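# Six arms hang a marquee roof on four posts

## Task

Six arms are fixed on the tabletop at roughly these scene-frame positions (metres) and headings (degrees counter-clockwise from +x): arm1 x=+0.29 y=+0.65 z=+0.72 heading -102; arm2 x=-0.22 y=+0.65 z=+0.72 heading -85; arm3 x=-0.31 y=-0.65 z=+0.72 heading +99; arm4 x=+0.24 y=-0.65 z=+0.72 heading +83; arm5 x=-0.70 y=-0.07 z=+0.72 heading +8; arm6 x=+0.70 y=+0.08 z=+0.72 heading +166. Put the marquee roof onto its four posts so that each post's spike carries one corner ring pushed fully down, with the roof's centre sagging freely. Then open the grippers and pull the arms away. It only counts if the roof stays in place with no robot supporting it. Every other item on the table should stay untouched; any that gets shifted, tilted or knocked over counts against the result, and pushing a rigid item out of the work area fails the task.

## Robot and tools

Robots and cameras. arm1 to arm6 are identical i2rt Big YAM arms, each with six revolute joints, a two-finger gripper and a wrist camera (armN_cam_wrist). Two fixed room cameras, cam_high and cam_low, also provide views. With joints 1 and 6 at zero and the hand level and pointing ahead, the wrist camera rides on top of the hand looking toward the fingertips. Reach is about 1.0 m from the joint1 axis. Arms act independently and never wait for one another.

Frame. Everything shares one scene frame: origin on the floor, +z up. The table top is near z=0.72. The hand point lies midway between the fingertips; its z axis runs along the fingers and the fingers separate along its y axis.

execute_actions. Argument "actions" is a list containing one action or nothing. The action is an object keyed by arm name ("arm1"..."arm6"); each value holds "joints", a map from joint name to an absolute target, not an offset. Names and ranges: joint1_rad -2.879 to 2.879 (rotation about the foot, positive counter-clockwise seen from above, 0 means the arm extends along its heading); joint2_rad 0 to 3.141 (shoulder, 0 has the upper arm pointing back about level, increasing raises it and then carries it forward); joint3_rad 0 to 3.019 (elbow, 0 is fully folded, increasing opens it); joint4_rad -1.692 to 1.57 (hand pitch, positive tips fingers up); joint5_rad -1.57 to 1.57 (hand yaw, positive toward the arm's right); joint6_rad -2.094 to 2.094 (hand roll, positive clockwise viewed from behind the hand); gripper_m 0 to 0.093 (metres between fingertips). Tolerances counted as arrived: ±0.045, ±0.14, ±0.09, ±0.055, ±0.03, ±0.035 rad and ±0.003 m. You may name only some joints or some arms; all named motions begin at once and finish separately. Omitted joints may keep pushing toward earlier targets. Optional "cameras" lists which images to return (names above or "all"; omitted or null gives all, [] gives none). An unknown key, camera or out-of-range number rejects the whole call and nothing moves. Joints travel at different speeds, so the hand can swing widely between postures. Grip force is roughly 50 to 62 N per pad, lower on some grippers.

wait takes "seconds" (0 to 10), sends nothing new and returns state and images. zoom_image takes "camera" and "region" [x0, y0, x1, y1] in pixels of that camera's latest full 896x504 image, top-left origin, at most 504x504. read_manual only returns licence texts. finished_scene takes "scene", the current scene number, and ends it permanently; call it only when the roof stays hung unaided.

Result lines. State lists joint_positions per arm, hand poses, and images in the order given by the "pictures" line. joint_status tells how each commanded motion ended: "off_target" means it stopped short and may still push; "contact_stop" or "time_out" means it now holds where it rests, though a timed-out joint may keep a target close by (within 0.375, 0.375, 0.113, 0.225, 0.075, 0.3 rad for joints 1-6) and continue pressing, moving there if the path opens; "not_followed" with "joint command not followed" and a "cause:" line means a self/inter-arm clearance check blocked that arm's joint targets (its gripper target still runs), and the arm may retry those targets later. on_its_own lists joints not commanded in this call; "held at" is the target held, not the position. To relieve a pushing joint, command its reported position. Very small target changes may not move a joint. A joint bearing a load can sag.

Motor heat. Holding loads warms motors even while you deliberate. A MOTOR HOT line appears from 85 °C; at 100 °C the whole arm and its gripper go limp until cool, shown as an OVER-TEMPERATURE FAULT, and affected keys read "limit_stop_at_motor_heat"; resend targets afterwards. Some heat persists into later scenes.

Cautions. The arms do not stop on touching things and can shove hard, so approach gently. Never let two arms press firmly together: that ends the run, and a hard strike may too. The clearance check can react late and ignores fingers, gripper housings and wrist cameras. If a call reports a stop, the rest of that reply's motion, wait and finish calls are skipped. The simulation runs during your thinking, with robots holding the last command. Occasionally a loose object gets a brief push. Avoid drops, slips, slams and knocking anything over or off the table.

The robot description (URDF) gives link offsets usable for kinematics; the wrist camera intrinsics are pinhole with radial distortion, fx about 333 to 355 px, cam_high about 281 px, cam_low about 654 px.

Each tool is called after "Call:" as name(argument=value, ...), one argument or row to a line, values as JSON.

## Session

Call:
execute_actions(
  actions=[],
)

Scene clock: 0.00 s.
arm1.joint_positions: joint1_rad=+0.232 joint2_rad=+0.431 joint3_rad=+0.565 joint4_rad=-1.256 joint5_rad=+0.188 joint6_rad=-0.393 gripper_m=+0.095
arm1.joint_status: not commanded
arm1.hand: x=+0.2720 y=+0.4599 z=+0.9600 quat_wxyz=(-0.053, -0.528, -0.813, +0.239) (m; scene frame)
arm2.joint_positions: joint1_rad=-0.335 joint2_rad=+0.521 joint3_rad=+0.413 joint4_rad=-0.994 joint5_rad=-0.263 joint6_rad=+0.294 gripper_m=+0.094
arm2.joint_status: not commanded
arm2.hand: x=-0.2345 y=+0.4307 z=+0.8710 quat_wxyz=(-0.254, -0.830, -0.493, +0.068) (m; scene frame)
arm3.joint_positions: joint1_rad=+0.105 joint2_rad=+0.359 joint3_rad=+0.659 joint4_rad=-1.395 joint5_rad=+0.286 joint6_rad=+0.513 gripper_m=+0.095
arm3.joint_status: not commanded
arm3.hand: x=-0.3102 y=-0.4771 z=+0.9809 quat_wxyz=(-0.220, +0.570, -0.776, -0.159) (m; scene frame)
arm4.joint_positions: joint1_rad=-0.207 joint2_rad=+0.475 joint3_rad=+0.490 joint4_rad=-1.096 joint5_rad=-0.148 joint6_rad=-0.547 gripper_m=+0.094
arm4.joint_status: not commanded
arm4.hand: x=+0.2889 y=-0.4419 z=+0.8822 quat_wxyz=(-0.205, +0.760, -0.598, -0.150) (m; scene frame)
arm5.joint_positions: joint1_rad=+0.392 joint2_rad=+0.402 joint3_rad=+0.598 joint4_rad=-1.297 joint5_rad=+0.098 joint6_rad=+0.240 gripper_m=+0.095
arm5.joint_status: not commanded
arm5.hand: x=-0.5320 y=+0.0093 z=+0.9786 quat_wxyz=(-0.235, +0.131, -0.962, -0.044) (m; scene frame)
arm6.joint_positions: joint1_rad=-0.288 joint2_rad=+0.500 joint3_rad=+0.441 joint4_rad=-1.037 joint5_rad=-0.311 joint6_rad=-0.192 gripper_m=+0.095
arm6.joint_status: not commanded
arm6.hand: x=+0.4885 y=+0.1316 z=+0.8723 quat_wxyz=(+0.060, +0.956, -0.104, -0.270) (m; scene frame)
pictures: arm1_cam_wrist, arm2_cam_wrist, arm3_cam_wrist, arm4_cam_wrist, arm5_cam_wrist, arm6_cam_wrist, cam_high, cam_low
Images, in order (width x height): arm1_cam_wrist 896x504, arm2_cam_wrist 896x504, arm3_cam_wrist 896x504, arm4_cam_wrist 896x504, arm5_cam_wrist 896x504, arm6_cam_wrist 896x504, cam_high 896x504, cam_low 896x504.

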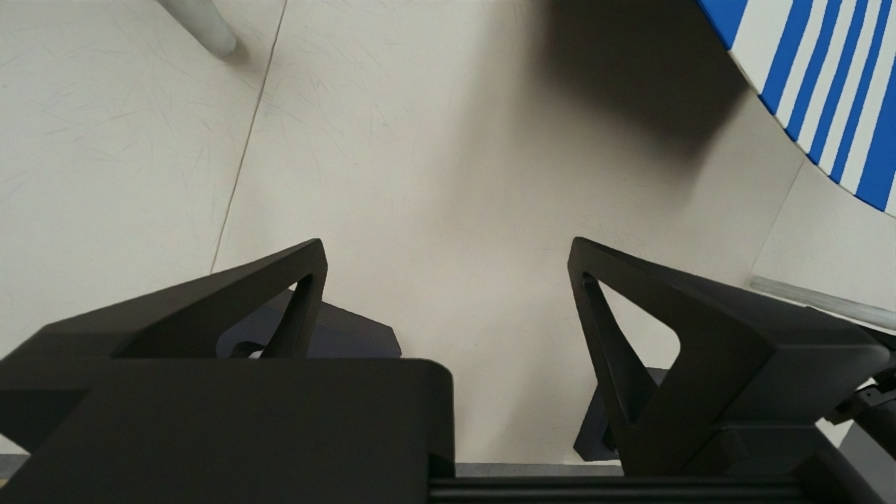

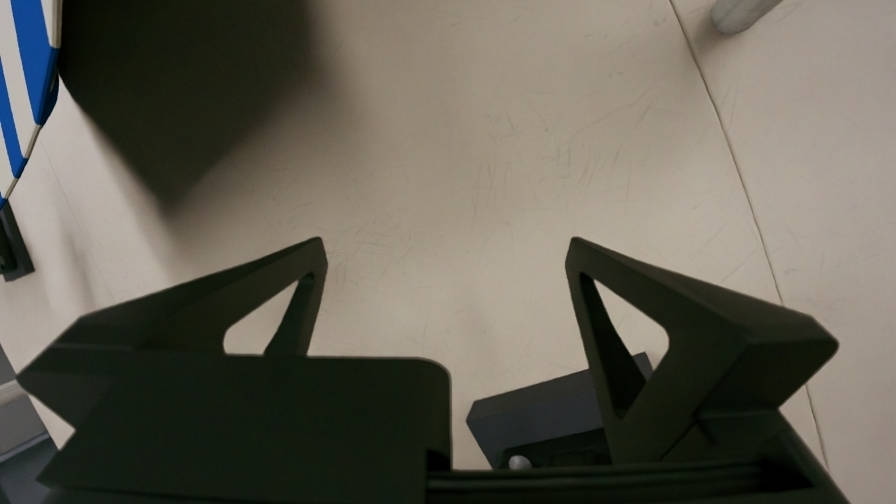

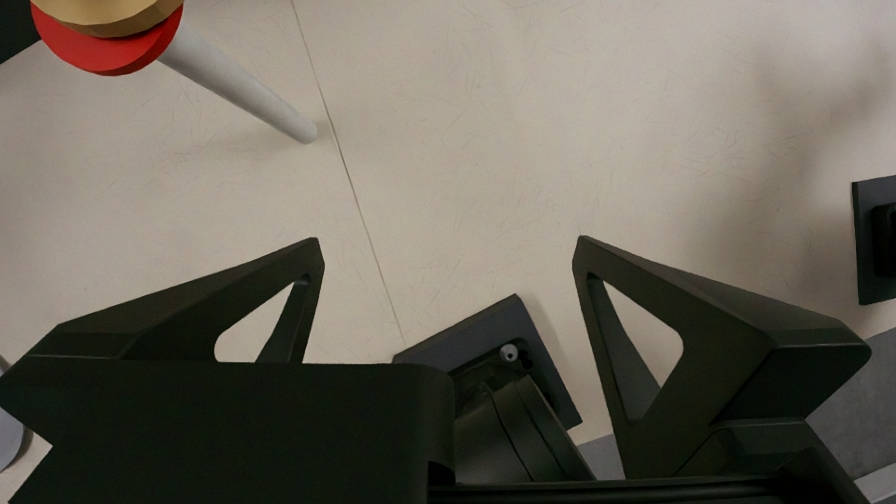

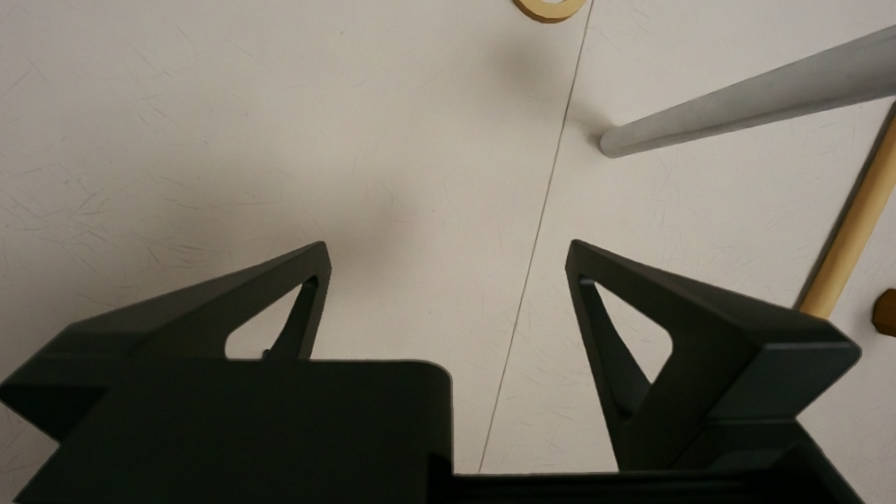

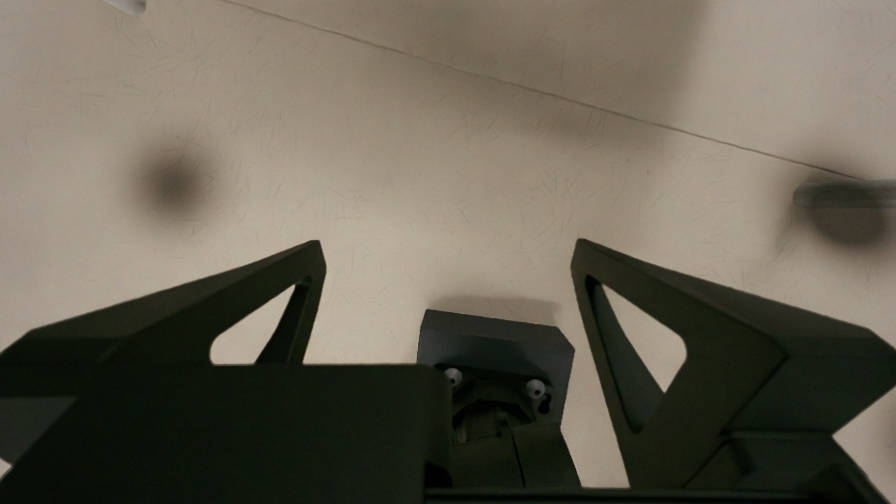

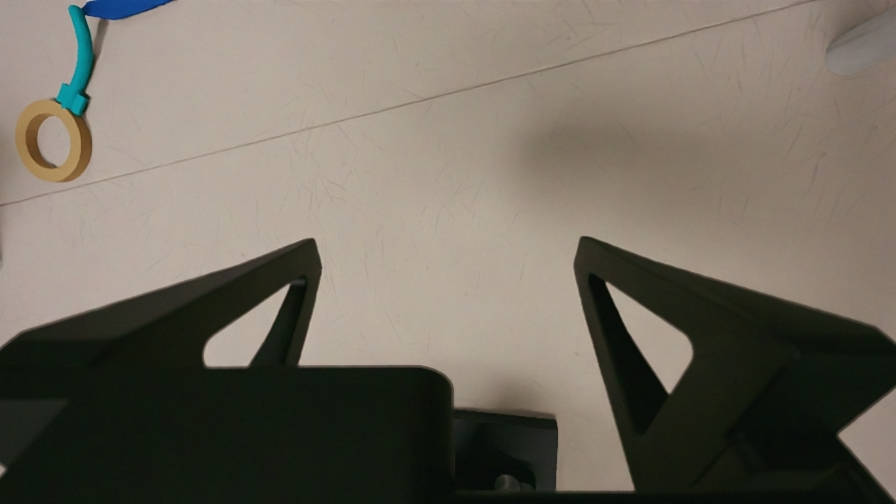

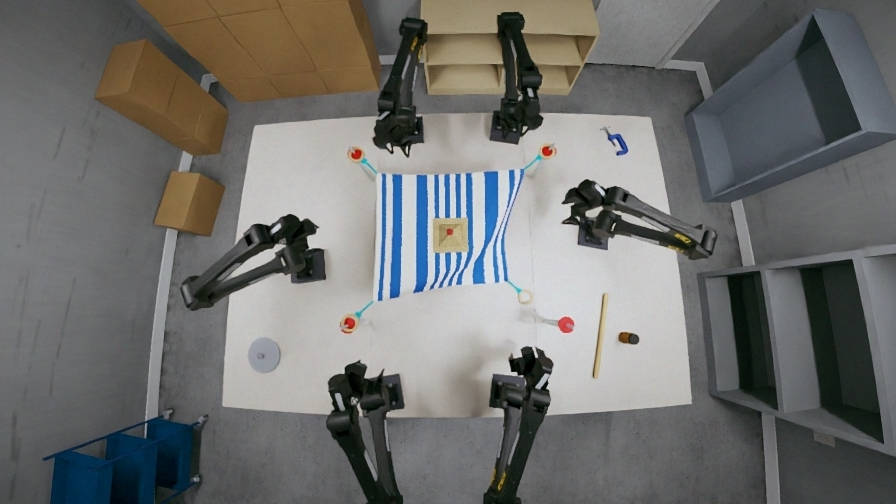

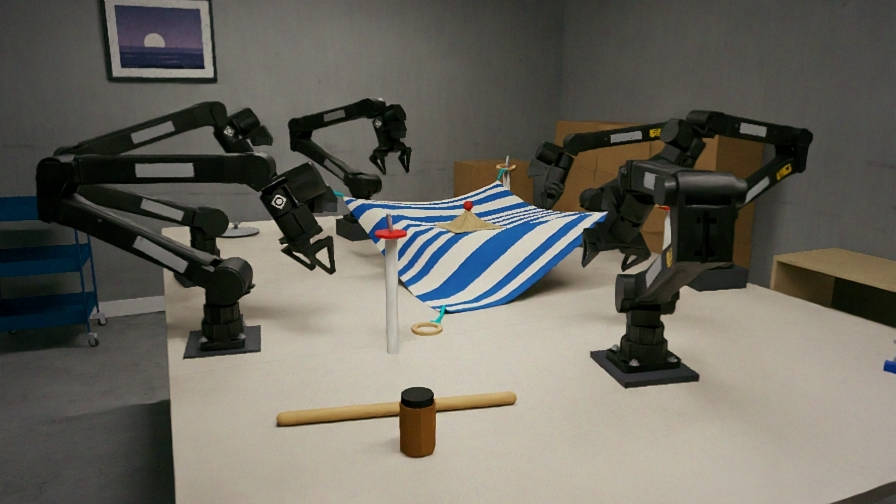

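Call:
zoom_image(
  camera="cam_high",
  region=[320, 120, 660, 400],
)

Call:
zoom_image(
  camera="cam_low",
  region=[300, 130, 700, 380],
)

Call:
zoom_image(
  camera="cam_high",
  region=[490, 270, 590, 345],
)

Region (320, 120, 660, 400) of cam_high's 896x504 image, scaled by 1.482, with more detail than that image has; it fills the top 415 rows of this view, and the rest is white.

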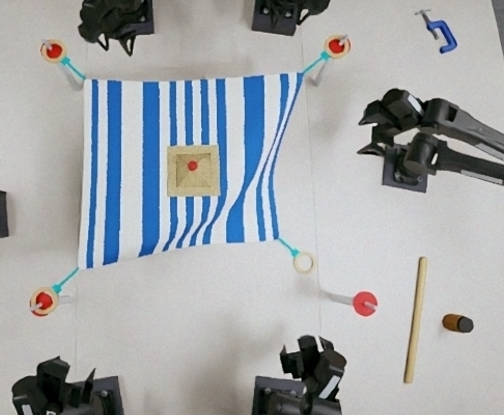

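Region (300, 130, 700, 380) of cam_low's 896x504 image, scaled by 1.260, with more detail than that image has; it fills the top 315 rows of this view, and the rest is white.

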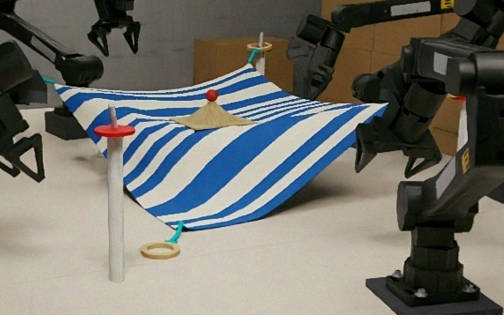

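Region (490, 270, 590, 345) of cam_high's 896x504 image, scaled by 5.040, with more detail than that image has; it fills the top 378 rows of this view, and the rest is white.

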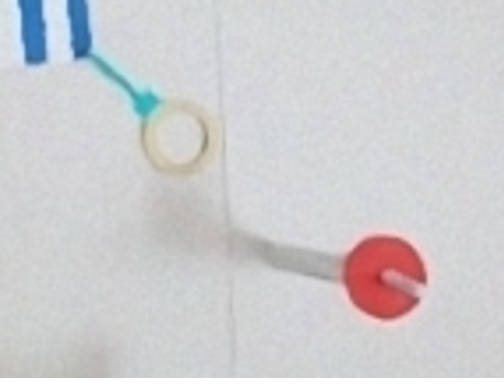

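Call:
execute_actions(
  actions=[
    {"arm6":{"joints":{"joint1_rad":0.885,"joint2_rad":1.2,"joint3_rad":1.1,"joint4_rad":-1.3,"joint5_rad":0,"joint6_rad":-1.77,"gripper_m":0.05}},"arm4":{"joints":{"joint1_rad":0.45,"joint2_rad":0.2}}},
  ],
  cameras=[],
)

Call:
execute_actions(
  actions=[
    {"arm6":{"joints":{"joint2_rad":1.668,"joint3_rad":1.253,"joint4_rad":-1.156}}},
  ],
  cameras=["arm6_cam_wrist","cam_high","cam_low"],
)

Scene clock: 19.50 s.
arm1.joint_positions: joint1_rad=+0.232 joint2_rad=+0.431 joint3_rad=+0.565 joint4_rad=-1.256 joint5_rad=+0.188 joint6_rad=-0.393 gripper_m=+0.095
arm1.joint_status: not commanded
arm1.hand: x=+0.2720 y=+0.4599 z=+0.9600 quat_wxyz=(-0.053, -0.528, -0.813, +0.239) (m; scene frame)
arm2.joint_positions: joint1_rad=-0.335 joint2_rad=+0.521 joint3_rad=+0.413 joint4_rad=-0.994 joint5_rad=-0.263 joint6_rad=+0.294 gripper_m=+0.094
arm2.joint_status: not commanded
arm2.hand: x=-0.2345 y=+0.4307 z=+0.8710 quat_wxyz=(-0.254, -0.830, -0.493, +0.068) (m; scene frame)
arm3.joint_positions: joint1_rad=+0.105 joint2_rad=+0.359 joint3_rad=+0.659 joint4_rad=-1.395 joint5_rad=+0.286 joint6_rad=+0.513 gripper_m=+0.095
arm3.joint_status: not commanded
arm3.hand: x=-0.3102 y=-0.4771 z=+0.9809 quat_wxyz=(-0.220, +0.570, -0.776, -0.159) (m; scene frame)
arm4.joint_positions: joint1_rad=+0.447 joint2_rad=+0.195 joint3_rad=+0.490 joint4_rad=-1.096 joint5_rad=-0.148 joint6_rad=-0.547 gripper_m=+0.094
arm4.joint_status: all done
arm4.hand: x=+0.1564 y=-0.4689 z=+0.9342 quat_wxyz=(-0.253, +0.875, -0.297, -0.287) (m; scene frame)
arm5.joint_positions: joint1_rad=+0.392 joint2_rad=+0.402 joint3_rad=+0.598 joint4_rad=-1.297 joint5_rad=+0.098 joint6_rad=+0.240 gripper_m=+0.095
arm5.joint_status: not commanded
arm5.hand: x=-0.5320 y=+0.0093 z=+0.9786 quat_wxyz=(-0.235, +0.131, -0.962, -0.044) (m; scene frame)
arm6.joint_positions: joint1_rad=+0.877 joint2_rad=+1.204 joint3_rad=+1.045 joint4_rad=-1.291 joint5_rad=-0.001 joint6_rad=-1.758 gripper_m=+0.050
arm6.joint_status: all done
arm6.hand: x=+0.4227 y=-0.1455 z=+0.9357 quat_wxyz=(-0.032, +0.344, +0.937, -0.047) (m; scene frame)
pictures: none
No camera images: the call's "cameras" was empty. Leave "cameras" out to get every camera's image.

Scene clock: 20.90 s.
arm1.joint_positions: joint1_rad=+0.232 joint2_rad=+0.431 joint3_rad=+0.565 joint4_rad=-1.256 joint5_rad=+0.188 joint6_rad=-0.393 gripper_m=+0.095
arm1.joint_status: not commanded
arm1.hand: x=+0.2720 y=+0.4599 z=+0.9600 quat_wxyz=(-0.053, -0.528, -0.813, +0.239) (m; scene frame)
arm2.joint_positions: joint1_rad=-0.335 joint2_rad=+0.521 joint3_rad=+0.413 joint4_rad=-0.994 joint5_rad=-0.263 joint6_rad=+0.294 gripper_m=+0.094
arm2.joint_status: not commanded
arm2.hand: x=-0.2345 y=+0.4307 z=+0.8710 quat_wxyz=(-0.254, -0.830, -0.493, +0.068) (m; scene frame)
arm3.joint_positions: joint1_rad=+0.105 joint2_rad=+0.359 joint3_rad=+0.659 joint4_rad=-1.395 joint5_rad=+0.286 joint6_rad=+0.513 gripper_m=+0.095
arm3.joint_status: not commanded
arm3.hand: x=-0.3102 y=-0.4771 z=+0.9809 quat_wxyz=(-0.220, +0.570, -0.776, -0.159) (m; scene frame)
arm4.joint_positions: joint1_rad=+0.447 joint2_rad=+0.195 joint3_rad=+0.490 joint4_rad=-1.096 joint5_rad=-0.148 joint6_rad=-0.547 gripper_m=+0.094
arm4.joint_status: not commanded
arm4.hand: x=+0.1564 y=-0.4689 z=+0.9342 quat_wxyz=(-0.253, +0.875, -0.297, -0.287) (m; scene frame)
arm5.joint_positions: joint1_rad=+0.392 joint2_rad=+0.402 joint3_rad=+0.598 joint4_rad=-1.297 joint5_rad=+0.098 joint6_rad=+0.240 gripper_m=+0.095
arm5.joint_status: not commanded
arm5.hand: x=-0.5320 y=+0.0093 z=+0.9786 quat_wxyz=(-0.235, +0.131, -0.962, -0.044) (m; scene frame)
arm6.joint_positions: joint1_rad=+0.877 joint2_rad=+1.666 joint3_rad=+1.236 joint4_rad=-1.158 joint5_rad=-0.001 joint6_rad=-1.759 gripper_m=+0.050
arm6.joint_status: all done
arm6.hand: x=+0.3351 y=-0.2150 z=+0.8274 quat_wxyz=(+0.003, +0.345, +0.939, +0.012) (m; scene frame)
pictures: arm6_cam_wrist, cam_high, cam_low
Images, in order (width x height): arm6_cam_wrist 896x504, cam_high 896x504, cam_low 896x504.

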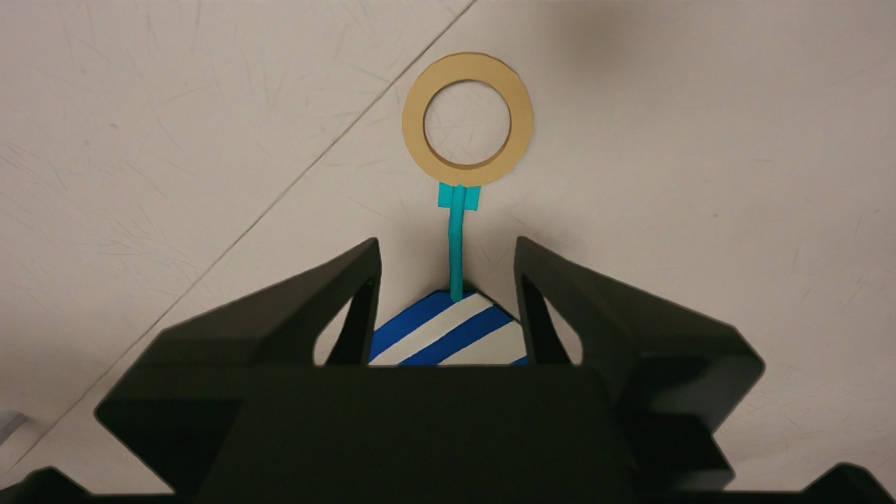

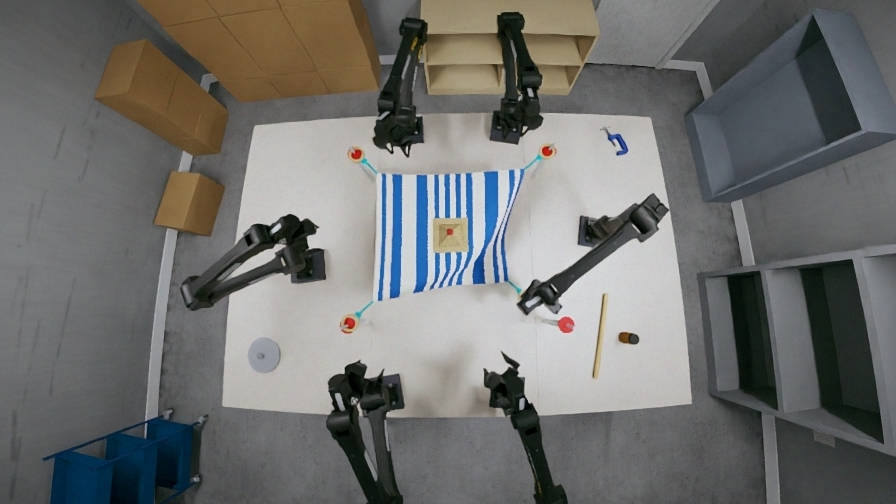

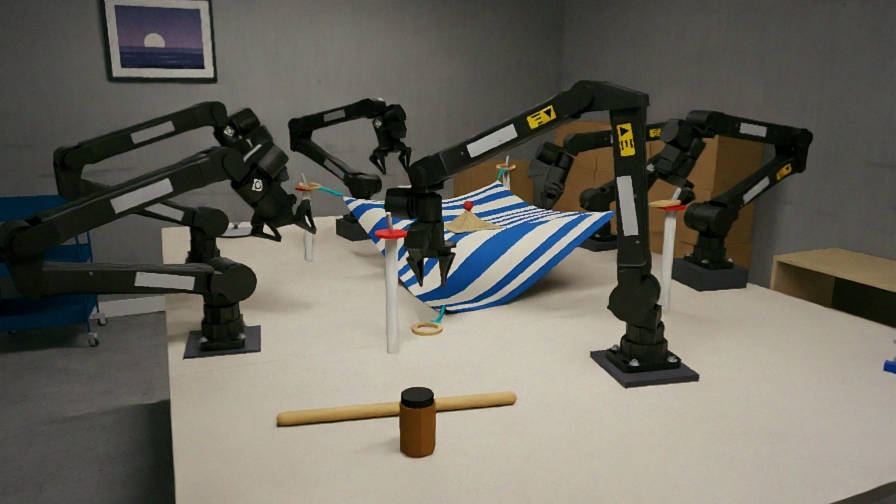

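Call:
execute_actions(
  actions=[
    {"arm6":{"joints":{"joint1_rad":0.918,"joint2_rad":1.765,"joint3_rad":1.17,"joint4_rad":-0.972,"joint6_rad":1.4,"gripper_m":0.093}}},
  ],
  cameras=["arm6_cam_wrist","cam_low"],
)

Scene clock: 32.30 s.
arm1.joint_positions: joint1_rad=+0.232 joint2_rad=+0.431 joint3_rad=+0.565 joint4_rad=-1.256 joint5_rad=+0.188 joint6_rad=-0.393 gripper_m=+0.095
arm1.joint_status: not commanded
arm1.hand: x=+0.2720 y=+0.4599 z=+0.9600 quat_wxyz=(-0.053, -0.528, -0.813, +0.239) (m; scene frame)
arm2.joint_positions: joint1_rad=-0.335 joint2_rad=+0.521 joint3_rad=+0.413 joint4_rad=-0.994 joint5_rad=-0.263 joint6_rad=+0.294 gripper_m=+0.094
arm2.joint_status: not commanded
arm2.hand: x=-0.2345 y=+0.4307 z=+0.8710 quat_wxyz=(-0.254, -0.830, -0.493, +0.068) (m; scene frame)
arm3.joint_positions: joint1_rad=+0.105 joint2_rad=+0.359 joint3_rad=+0.659 joint4_rad=-1.395 joint5_rad=+0.286 joint6_rad=+0.513 gripper_m=+0.095
arm3.joint_status: not commanded
arm3.hand: x=-0.3102 y=-0.4771 z=+0.9809 quat_wxyz=(-0.220, +0.570, -0.776, -0.159) (m; scene frame)
arm4.joint_positions: joint1_rad=+0.447 joint2_rad=+0.195 joint3_rad=+0.490 joint4_rad=-1.096 joint5_rad=-0.148 joint6_rad=-0.547 gripper_m=+0.094
arm4.joint_status: not commanded
arm4.hand: x=+0.1564 y=-0.4689 z=+0.9342 quat_wxyz=(-0.253, +0.875, -0.297, -0.287) (m; scene frame)
arm5.joint_positions: joint1_rad=+0.392 joint2_rad=+0.402 joint3_rad=+0.598 joint4_rad=-1.297 joint5_rad=+0.098 joint6_rad=+0.240 gripper_m=+0.095
arm5.joint_status: not commanded
arm5.hand: x=-0.5320 y=+0.0093 z=+0.9786 quat_wxyz=(-0.235, +0.131, -0.962, -0.044) (m; scene frame)
arm6.joint_positions: joint1_rad=+0.909 joint2_rad=+1.767 joint3_rad=+1.175 joint4_rad=-0.981 joint5_rad=-0.001 joint6_rad=+1.388 gripper_m=+0.093
arm6.joint_status: all done
arm6.hand: x=+0.3370 y=-0.2320 z=+0.7605 quat_wxyz=(-0.006, +0.943, -0.332, -0.001) (m; scene frame)
pictures: arm6_cam_wrist, cam_low
Images, in order (width x height): arm6_cam_wrist 896x504, cam_low 896x504.

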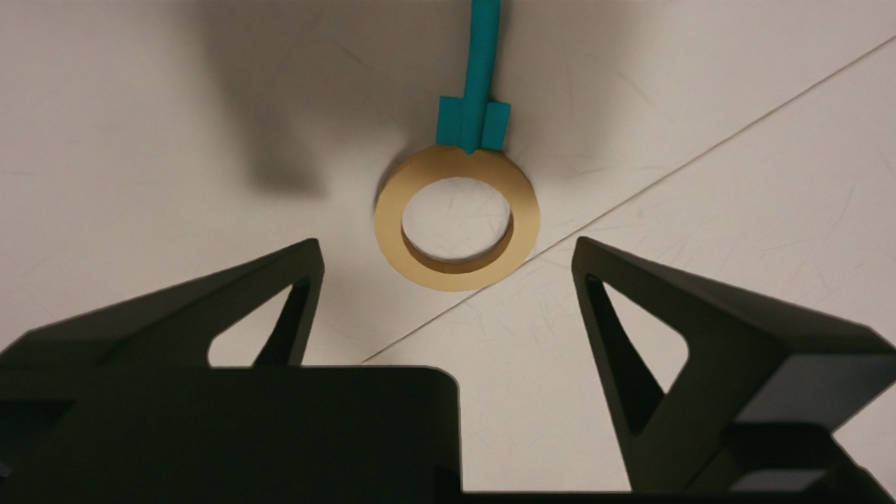

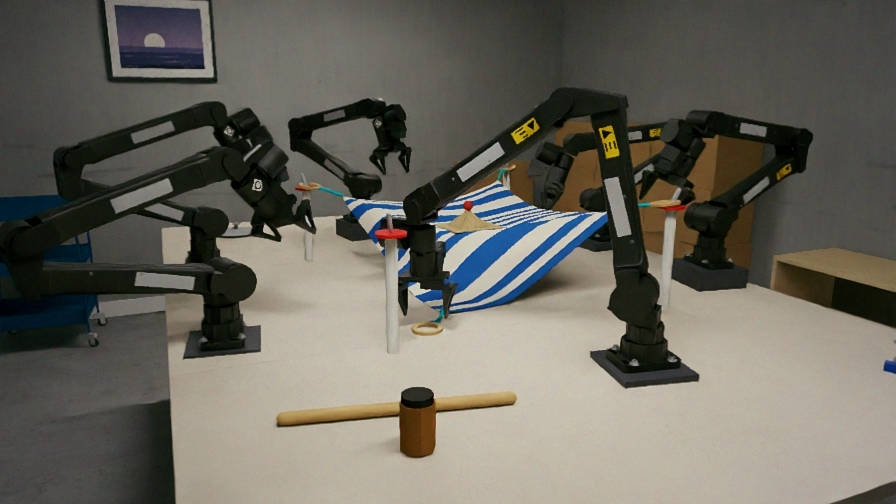

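Call:
execute_actions(
  actions=[
    {"arm6":{"joints":{"joint1_rad":0.935,"joint2_rad":1.807,"joint3_rad":1.125,"joint4_rad":-0.885}}},
  ],
  cameras=["arm6_cam_wrist","cam_low"],
)

Scene clock: 37.37 s.
arm1.joint_positions: joint1_rad=+0.232 joint2_rad=+0.431 joint3_rad=+0.565 joint4_rad=-1.256 joint5_rad=+0.188 joint6_rad=-0.393 gripper_m=+0.095
arm1.joint_status: not commanded
arm1.hand: x=+0.2720 y=+0.4599 z=+0.9600 quat_wxyz=(-0.053, -0.528, -0.813, +0.239) (m; scene frame)
arm2.joint_positions: joint1_rad=-0.335 joint2_rad=+0.521 joint3_rad=+0.413 joint4_rad=-0.994 joint5_rad=-0.263 joint6_rad=+0.294 gripper_m=+0.094
arm2.joint_status: not commanded
arm2.hand: x=-0.2345 y=+0.4307 z=+0.8710 quat_wxyz=(-0.254, -0.830, -0.493, +0.068) (m; scene frame)
arm3.joint_positions: joint1_rad=+0.105 joint2_rad=+0.359 joint3_rad=+0.659 joint4_rad=-1.395 joint5_rad=+0.286 joint6_rad=+0.513 gripper_m=+0.095
arm3.joint_status: not commanded
arm3.hand: x=-0.3102 y=-0.4771 z=+0.9809 quat_wxyz=(-0.220, +0.570, -0.776, -0.159) (m; scene frame)
arm4.joint_positions: joint1_rad=+0.447 joint2_rad=+0.195 joint3_rad=+0.490 joint4_rad=-1.096 joint5_rad=-0.148 joint6_rad=-0.547 gripper_m=+0.094
arm4.joint_status: not commanded
arm4.hand: x=+0.1564 y=-0.4689 z=+0.9342 quat_wxyz=(-0.253, +0.875, -0.297, -0.287) (m; scene frame)
arm5.joint_positions: joint1_rad=+0.392 joint2_rad=+0.402 joint3_rad=+0.598 joint4_rad=-1.297 joint5_rad=+0.098 joint6_rad=+0.240 gripper_m=+0.095
arm5.joint_status: not commanded
arm5.hand: x=-0.5320 y=+0.0093 z=+0.9786 quat_wxyz=(-0.235, +0.131, -0.962, -0.044) (m; scene frame)
arm6.joint_positions: joint1_rad=+0.922 joint2_rad=+1.793 joint3_rad=+1.137 joint4_rad=-0.895 joint5_rad=-0.001 joint6_rad=+1.388 gripper_m=+0.093
arm6.joint_status: all done
arm6.hand: x=+0.3409 y=-0.2370 z=+0.7369 quat_wxyz=(+0.004, +0.945, -0.326, -0.006) (m; scene frame)
pictures: arm6_cam_wrist, cam_low
Images, in order (width x height): arm6_cam_wrist 896x504, cam_low 896x504.

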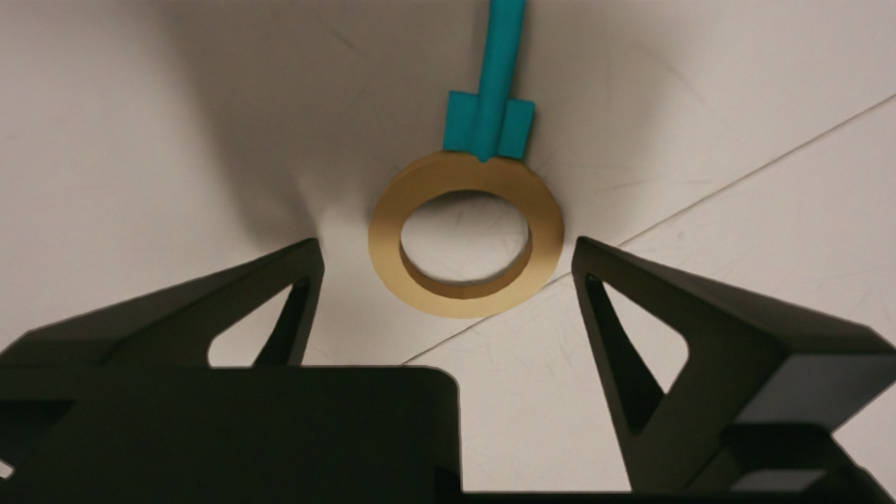

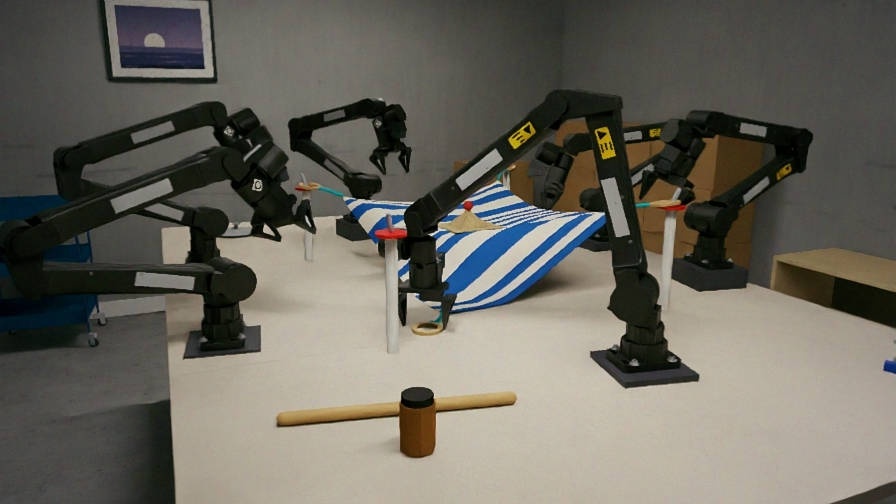

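Call:
execute_actions(
  actions=[
    {"arm6":{"joints":{"joint2_rad":1.815,"joint3_rad":1.1,"joint4_rad":-0.87}}},
  ],
  cameras=["arm6_cam_wrist"],
)

Call:
execute_actions(
  actions=[
    {"arm6":{"joints":{"gripper_m":0.06}}},
  ],
  cameras=["arm6_cam_wrist","cam_low"],
)

Scene clock: 40.50 s.
arm1.joint_positions: joint1_rad=+0.232 joint2_rad=+0.431 joint3_rad=+0.565 joint4_rad=-1.256 joint5_rad=+0.188 joint6_rad=-0.393 gripper_m=+0.095
arm1.joint_status: not commanded
arm1.hand: x=+0.2720 y=+0.4599 z=+0.9600 quat_wxyz=(-0.053, -0.528, -0.813, +0.239) (m; scene frame)
arm2.joint_positions: joint1_rad=-0.335 joint2_rad=+0.521 joint3_rad=+0.413 joint4_rad=-0.994 joint5_rad=-0.263 joint6_rad=+0.294 gripper_m=+0.094
arm2.joint_status: not commanded
arm2.hand: x=-0.2345 y=+0.4307 z=+0.8710 quat_wxyz=(-0.254, -0.830, -0.493, +0.068) (m; scene frame)
arm3.joint_positions: joint1_rad=+0.105 joint2_rad=+0.359 joint3_rad=+0.659 joint4_rad=-1.395 joint5_rad=+0.286 joint6_rad=+0.513 gripper_m=+0.095
arm3.joint_status: not commanded
arm3.hand: x=-0.3102 y=-0.4771 z=+0.9809 quat_wxyz=(-0.220, +0.570, -0.776, -0.159) (m; scene frame)
arm4.joint_positions: joint1_rad=+0.447 joint2_rad=+0.195 joint3_rad=+0.490 joint4_rad=-1.096 joint5_rad=-0.148 joint6_rad=-0.547 gripper_m=+0.094
arm4.joint_status: not commanded
arm4.hand: x=+0.1564 y=-0.4689 z=+0.9342 quat_wxyz=(-0.253, +0.875, -0.297, -0.287) (m; scene frame)
arm5.joint_positions: joint1_rad=+0.392 joint2_rad=+0.402 joint3_rad=+0.598 joint4_rad=-1.297 joint5_rad=+0.098 joint6_rad=+0.240 gripper_m=+0.095
arm5.joint_status: not commanded
arm5.hand: x=-0.5320 y=+0.0093 z=+0.9786 quat_wxyz=(-0.235, +0.131, -0.962, -0.044) (m; scene frame)
arm6.joint_positions: joint1_rad=+0.922 joint2_rad=+1.793 joint3_rad=+1.114 joint4_rad=-0.877 joint5_rad=-0.001 joint6_rad=+1.389 gripper_m=+0.093
arm6.joint_status: all done
arm6.hand: x=+0.3458 y=-0.2326 z=+0.7302 quat_wxyz=(+0.002, +0.945, -0.327, -0.005) (m; scene frame)
pictures: arm6_cam_wrist
Images, in order (width x height): arm6_cam_wrist 896x504.

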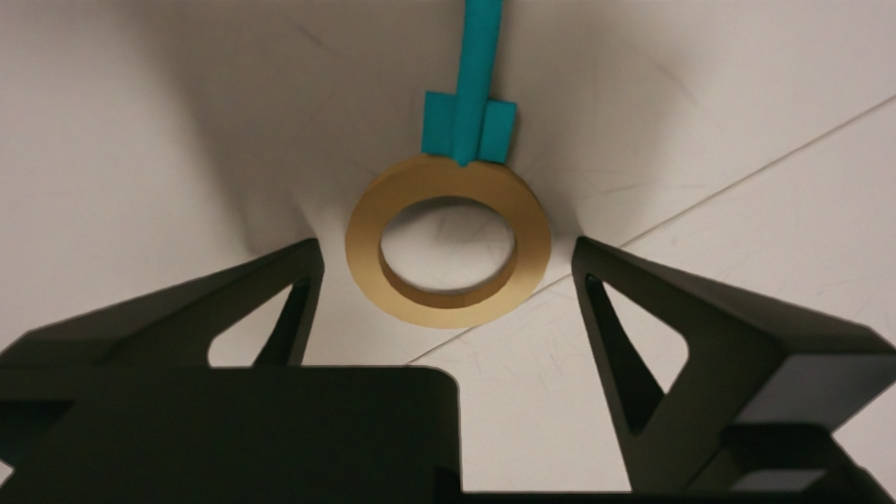

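Scene clock: 41.03 s.
arm1.joint_positions: joint1_rad=+0.232 joint2_rad=+0.431 joint3_rad=+0.565 joint4_rad=-1.256 joint5_rad=+0.188 joint6_rad=-0.393 gripper_m=+0.095
arm1.joint_status: not commanded
arm1.hand: x=+0.2720 y=+0.4599 z=+0.9600 quat_wxyz=(-0.053, -0.528, -0.813, +0.239) (m; scene frame)
arm2.joint_positions: joint1_rad=-0.335 joint2_rad=+0.521 joint3_rad=+0.413 joint4_rad=-0.994 joint5_rad=-0.263 joint6_rad=+0.294 gripper_m=+0.094
arm2.joint_status: not commanded
arm2.hand: x=-0.2345 y=+0.4307 z=+0.8710 quat_wxyz=(-0.254, -0.830, -0.493, +0.068) (m; scene frame)
arm3.joint_positions: joint1_rad=+0.105 joint2_rad=+0.359 joint3_rad=+0.659 joint4_rad=-1.395 joint5_rad=+0.286 joint6_rad=+0.513 gripper_m=+0.095
arm3.joint_status: not commanded
arm3.hand: x=-0.3102 y=-0.4771 z=+0.9809 quat_wxyz=(-0.220, +0.570, -0.776, -0.159) (m; scene frame)
arm4.joint_positions: joint1_rad=+0.447 joint2_rad=+0.195 joint3_rad=+0.490 joint4_rad=-1.096 joint5_rad=-0.148 joint6_rad=-0.547 gripper_m=+0.094
arm4.joint_status: not commanded
arm4.hand: x=+0.1564 y=-0.4689 z=+0.9342 quat_wxyz=(-0.253, +0.875, -0.297, -0.287) (m; scene frame)
arm5.joint_positions: joint1_rad=+0.392 joint2_rad=+0.402 joint3_rad=+0.598 joint4_rad=-1.297 joint5_rad=+0.098 joint6_rad=+0.240 gripper_m=+0.095
arm5.joint_status: not commanded
arm5.hand: x=-0.5320 y=+0.0093 z=+0.9786 quat_wxyz=(-0.235, +0.131, -0.962, -0.044) (m; scene frame)
arm6.joint_positions: joint1_rad=+0.922 joint2_rad=+1.793 joint3_rad=+1.114 joint4_rad=-0.877 joint5_rad=-0.001 joint6_rad=+1.389 gripper_m=+0.068
arm6.joint_status: gripper_m off_target (ended at +0.068, target +0.060)
arm6.hand: x=+0.3458 y=-0.2326 z=+0.7302 quat_wxyz=(+0.002, +0.945, -0.327, -0.005) (m; scene frame)
pictures: arm6_cam_wrist, cam_low
Images, in order (width x height): arm6_cam_wrist 896x504, cam_low 896x504.

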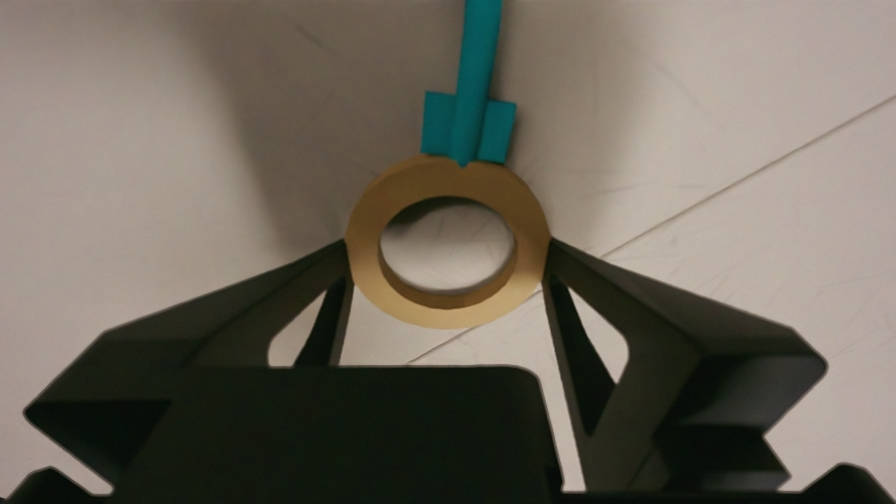

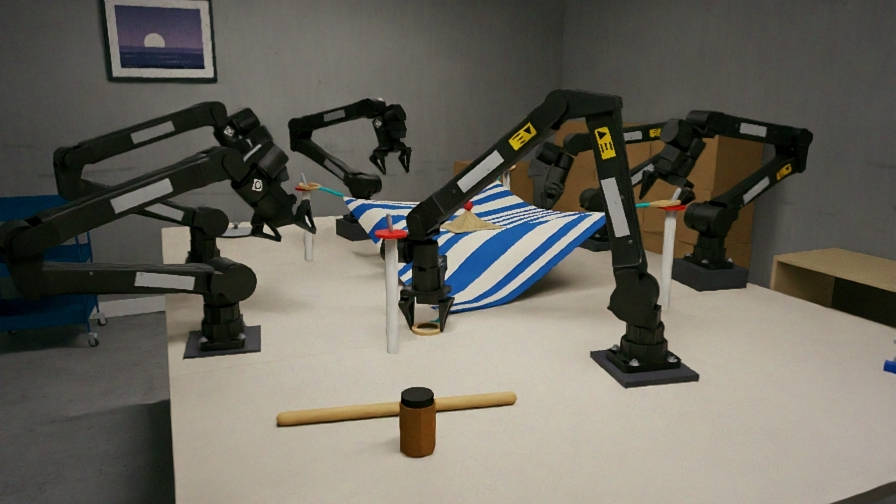

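Call:
execute_actions(
  actions=[
    {"arm6":{"joints":{"joint2_rad":1.64,"joint3_rad":1.35,"joint4_rad":-1.27,"gripper_m":0.05}}},
  ],
  cameras=["arm6_cam_wrist"],
)

Call:
execute_actions(
  actions=[
    {"arm6":{"joints":{"joint2_rad":1.623,"joint3_rad":1.77,"joint4_rad":-1.69}}},
  ],
  cameras=["arm6_cam_wrist","cam_low","cam_high"],
)

Scene clock: 46.33 s.
arm1.joint_positions: joint1_rad=+0.232 joint2_rad=+0.431 joint3_rad=+0.565 joint4_rad=-1.256 joint5_rad=+0.188 joint6_rad=-0.393 gripper_m=+0.095
arm1.joint_status: not commanded
arm1.hand: x=+0.2720 y=+0.4599 z=+0.9600 quat_wxyz=(-0.053, -0.528, -0.813, +0.239) (m; scene frame)
arm2.joint_positions: joint1_rad=-0.335 joint2_rad=+0.521 joint3_rad=+0.413 joint4_rad=-0.994 joint5_rad=-0.263 joint6_rad=+0.294 gripper_m=+0.094
arm2.joint_status: not commanded
arm2.hand: x=-0.2345 y=+0.4307 z=+0.8710 quat_wxyz=(-0.254, -0.830, -0.493, +0.068) (m; scene frame)
arm3.joint_positions: joint1_rad=+0.105 joint2_rad=+0.359 joint3_rad=+0.659 joint4_rad=-1.395 joint5_rad=+0.286 joint6_rad=+0.513 gripper_m=+0.095
arm3.joint_status: not commanded
arm3.hand: x=-0.3102 y=-0.4771 z=+0.9809 quat_wxyz=(-0.220, +0.570, -0.776, -0.159) (m; scene frame)
arm4.joint_positions: joint1_rad=+0.447 joint2_rad=+0.195 joint3_rad=+0.490 joint4_rad=-1.096 joint5_rad=-0.148 joint6_rad=-0.547 gripper_m=+0.094
arm4.joint_status: not commanded
arm4.hand: x=+0.1564 y=-0.4689 z=+0.9342 quat_wxyz=(-0.253, +0.875, -0.297, -0.287) (m; scene frame)
arm5.joint_positions: joint1_rad=+0.392 joint2_rad=+0.402 joint3_rad=+0.598 joint4_rad=-1.297 joint5_rad=+0.098 joint6_rad=+0.240 gripper_m=+0.095
arm5.joint_status: not commanded
arm5.hand: x=-0.5320 y=+0.0093 z=+0.9786 quat_wxyz=(-0.235, +0.131, -0.962, -0.044) (m; scene frame)
arm6.joint_positions: joint1_rad=+0.922 joint2_rad=+1.628 joint3_rad=+1.334 joint4_rad=-1.261 joint5_rad=-0.001 joint6_rad=+1.389 gripper_m=+0.068
arm6.joint_status: gripper_m off_target (ended at +0.068, target +0.050); the others done
arm6.hand: x=+0.3396 y=-0.2397 z=+0.8789 quat_wxyz=(+0.002, +0.945, -0.327, -0.005) (m; scene frame)
pictures: arm6_cam_wrist
Images, in order (width x height): arm6_cam_wrist 896x504.

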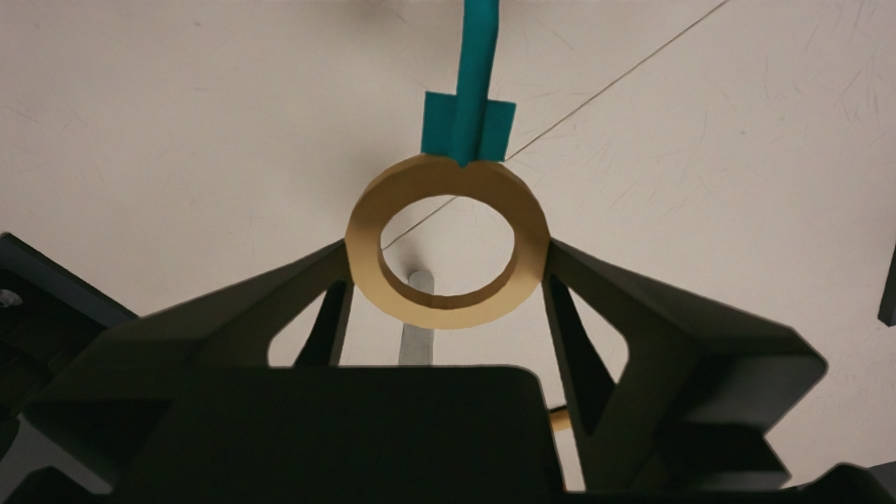

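Scene clock: 47.53 s.
arm1.joint_positions: joint1_rad=+0.232 joint2_rad=+0.431 joint3_rad=+0.565 joint4_rad=-1.256 joint5_rad=+0.188 joint6_rad=-0.393 gripper_m=+0.095
arm1.joint_status: not commanded
arm1.hand: x=+0.2720 y=+0.4599 z=+0.9600 quat_wxyz=(-0.053, -0.528, -0.813, +0.239) (m; scene frame)
arm2.joint_positions: joint1_rad=-0.335 joint2_rad=+0.521 joint3_rad=+0.413 joint4_rad=-0.994 joint5_rad=-0.263 joint6_rad=+0.294 gripper_m=+0.094
arm2.joint_status: not commanded
arm2.hand: x=-0.2345 y=+0.4307 z=+0.8710 quat_wxyz=(-0.254, -0.830, -0.493, +0.068) (m; scene frame)
arm3.joint_positions: joint1_rad=+0.105 joint2_rad=+0.359 joint3_rad=+0.659 joint4_rad=-1.395 joint5_rad=+0.286 joint6_rad=+0.513 gripper_m=+0.095
arm3.joint_status: not commanded
arm3.hand: x=-0.3102 y=-0.4771 z=+0.9809 quat_wxyz=(-0.220, +0.570, -0.776, -0.159) (m; scene frame)
arm4.joint_positions: joint1_rad=+0.447 joint2_rad=+0.195 joint3_rad=+0.490 joint4_rad=-1.096 joint5_rad=-0.148 joint6_rad=-0.547 gripper_m=+0.094
arm4.joint_status: not commanded
arm4.hand: x=+0.1564 y=-0.4689 z=+0.9342 quat_wxyz=(-0.253, +0.875, -0.297, -0.287) (m; scene frame)
arm5.joint_positions: joint1_rad=+0.392 joint2_rad=+0.402 joint3_rad=+0.598 joint4_rad=-1.297 joint5_rad=+0.098 joint6_rad=+0.240 gripper_m=+0.095
arm5.joint_status: not commanded
arm5.hand: x=-0.5320 y=+0.0093 z=+0.9786 quat_wxyz=(-0.235, +0.131, -0.962, -0.044) (m; scene frame)
arm6.joint_positions: joint1_rad=+0.922 joint2_rad=+1.605 joint3_rad=+1.727 joint4_rad=-1.672 joint5_rad=-0.001 joint6_rad=+1.389 gripper_m=+0.068
arm6.joint_status: all done
joint sent to its limit — the command would take arm6.joint4_rad past its lower limit, so that joint was sent only as far as its limit.
arm6.hand: x=+0.3351 y=-0.2455 z=+1.0381 quat_wxyz=(+0.004, +0.945, -0.327, -0.007) (m; scene frame)
pictures: arm6_cam_wrist, cam_high, cam_low
Images, in order (width x height): arm6_cam_wrist 896x504, cam_high 896x504, cam_low 896x504.

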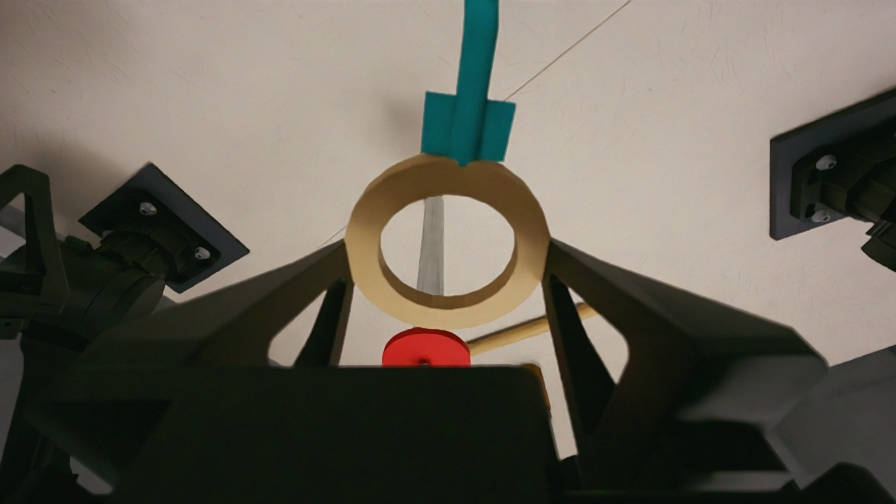

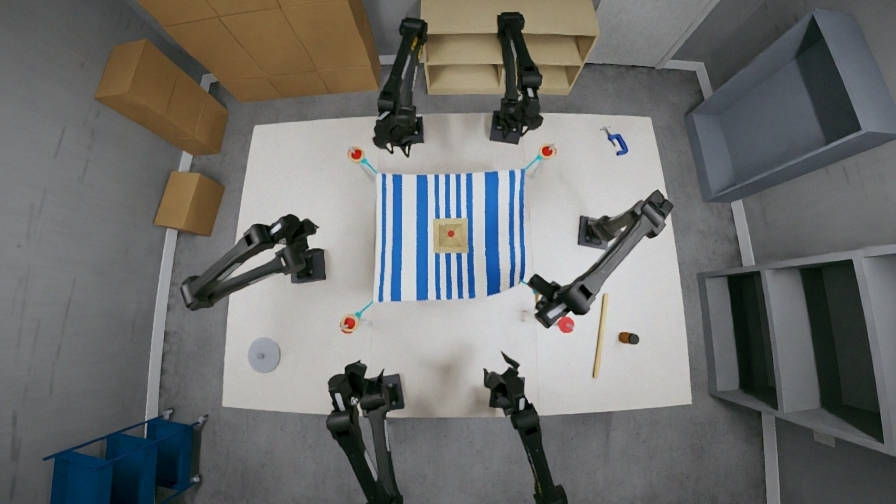

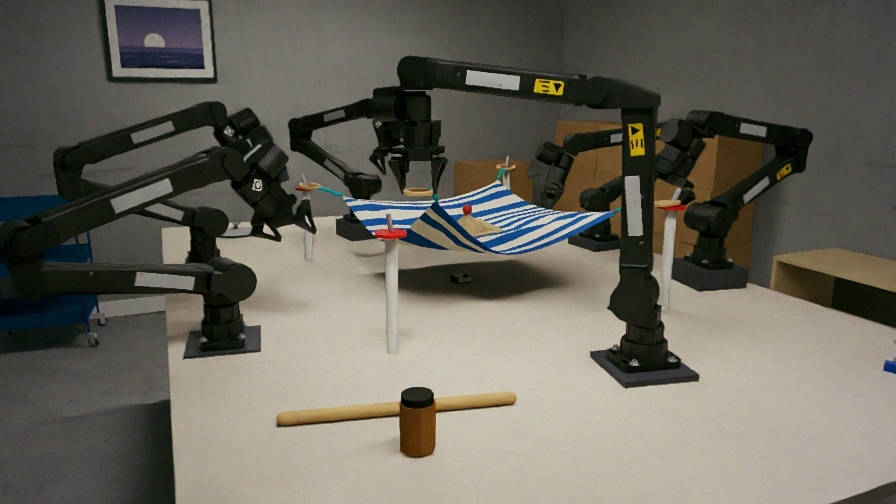

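Call:
execute_actions(
  actions=[
    {"arm6":{"joints":{"joint1_rad":1.2,"joint2_rad":1.63,"joint3_rad":1.8,"joint6_rad":1.6}}},
  ],
  cameras=["arm6_cam_wrist","cam_low"],
)

Scene clock: 51.47 s.
arm1.joint_positions: joint1_rad=+0.232 joint2_rad=+0.431 joint3_rad=+0.565 joint4_rad=-1.256 joint5_rad=+0.188 joint6_rad=-0.393 gripper_m=+0.095
arm1.joint_status: not commanded
arm1.hand: x=+0.2720 y=+0.4599 z=+0.9600 quat_wxyz=(-0.053, -0.528, -0.813, +0.239) (m; scene frame)
arm2.joint_positions: joint1_rad=-0.335 joint2_rad=+0.521 joint3_rad=+0.413 joint4_rad=-0.994 joint5_rad=-0.263 joint6_rad=+0.294 gripper_m=+0.094
arm2.joint_status: not commanded
arm2.hand: x=-0.2345 y=+0.4307 z=+0.8710 quat_wxyz=(-0.254, -0.830, -0.493, +0.068) (m; scene frame)
arm3.joint_positions: joint1_rad=+0.105 joint2_rad=+0.359 joint3_rad=+0.659 joint4_rad=-1.395 joint5_rad=+0.286 joint6_rad=+0.513 gripper_m=+0.095
arm3.joint_status: not commanded
arm3.hand: x=-0.3102 y=-0.4771 z=+0.9809 quat_wxyz=(-0.220, +0.570, -0.776, -0.159) (m; scene frame)
arm4.joint_positions: joint1_rad=+0.447 joint2_rad=+0.195 joint3_rad=+0.490 joint4_rad=-1.096 joint5_rad=-0.148 joint6_rad=-0.547 gripper_m=+0.094
arm4.joint_status: not commanded
arm4.hand: x=+0.1564 y=-0.4689 z=+0.9342 quat_wxyz=(-0.253, +0.875, -0.297, -0.287) (m; scene frame)
arm5.joint_positions: joint1_rad=+0.392 joint2_rad=+0.402 joint3_rad=+0.598 joint4_rad=-1.297 joint5_rad=+0.098 joint6_rad=+0.240 gripper_m=+0.095
arm5.joint_status: not commanded
arm5.hand: x=-0.5320 y=+0.0093 z=+0.9786 quat_wxyz=(-0.235, +0.131, -0.962, -0.044) (m; scene frame)
arm6.joint_positions: joint1_rad=+1.197 joint2_rad=+1.615 joint3_rad=+1.739 joint4_rad=-1.673 joint5_rad=+0.009 joint6_rad=+1.587 gripper_m=+0.068
arm6.joint_status: all done
arm6.hand: x=+0.4325 y=-0.3345 z=+1.0371 quat_wxyz=(+0.004, +0.957, -0.290, -0.009) (m; scene frame)
pictures: arm6_cam_wrist, cam_low
Images, in order (width x height): arm6_cam_wrist 896x504, cam_low 896x504.

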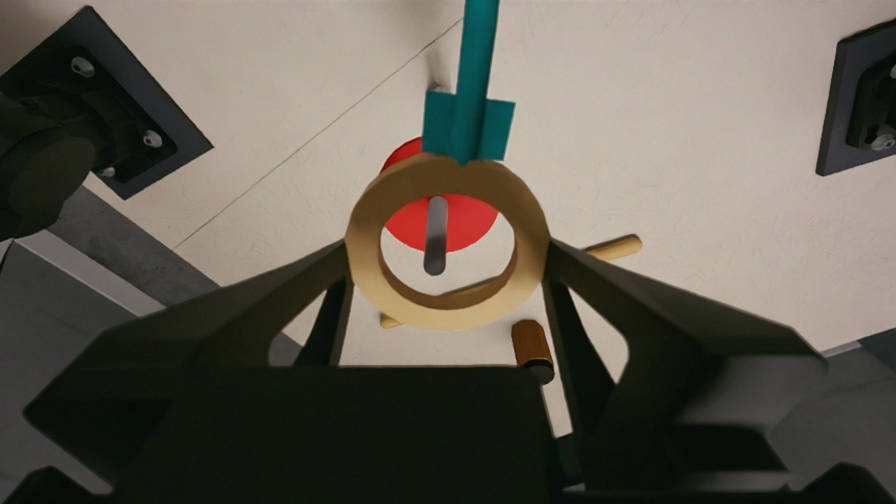

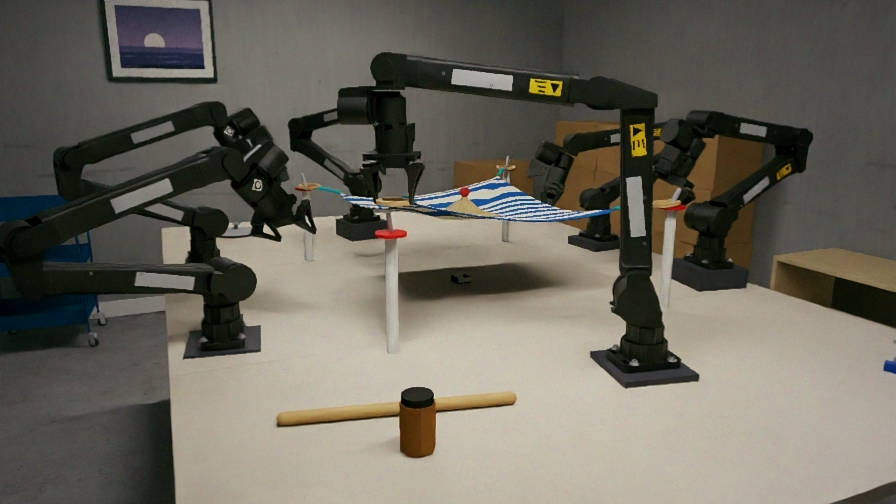

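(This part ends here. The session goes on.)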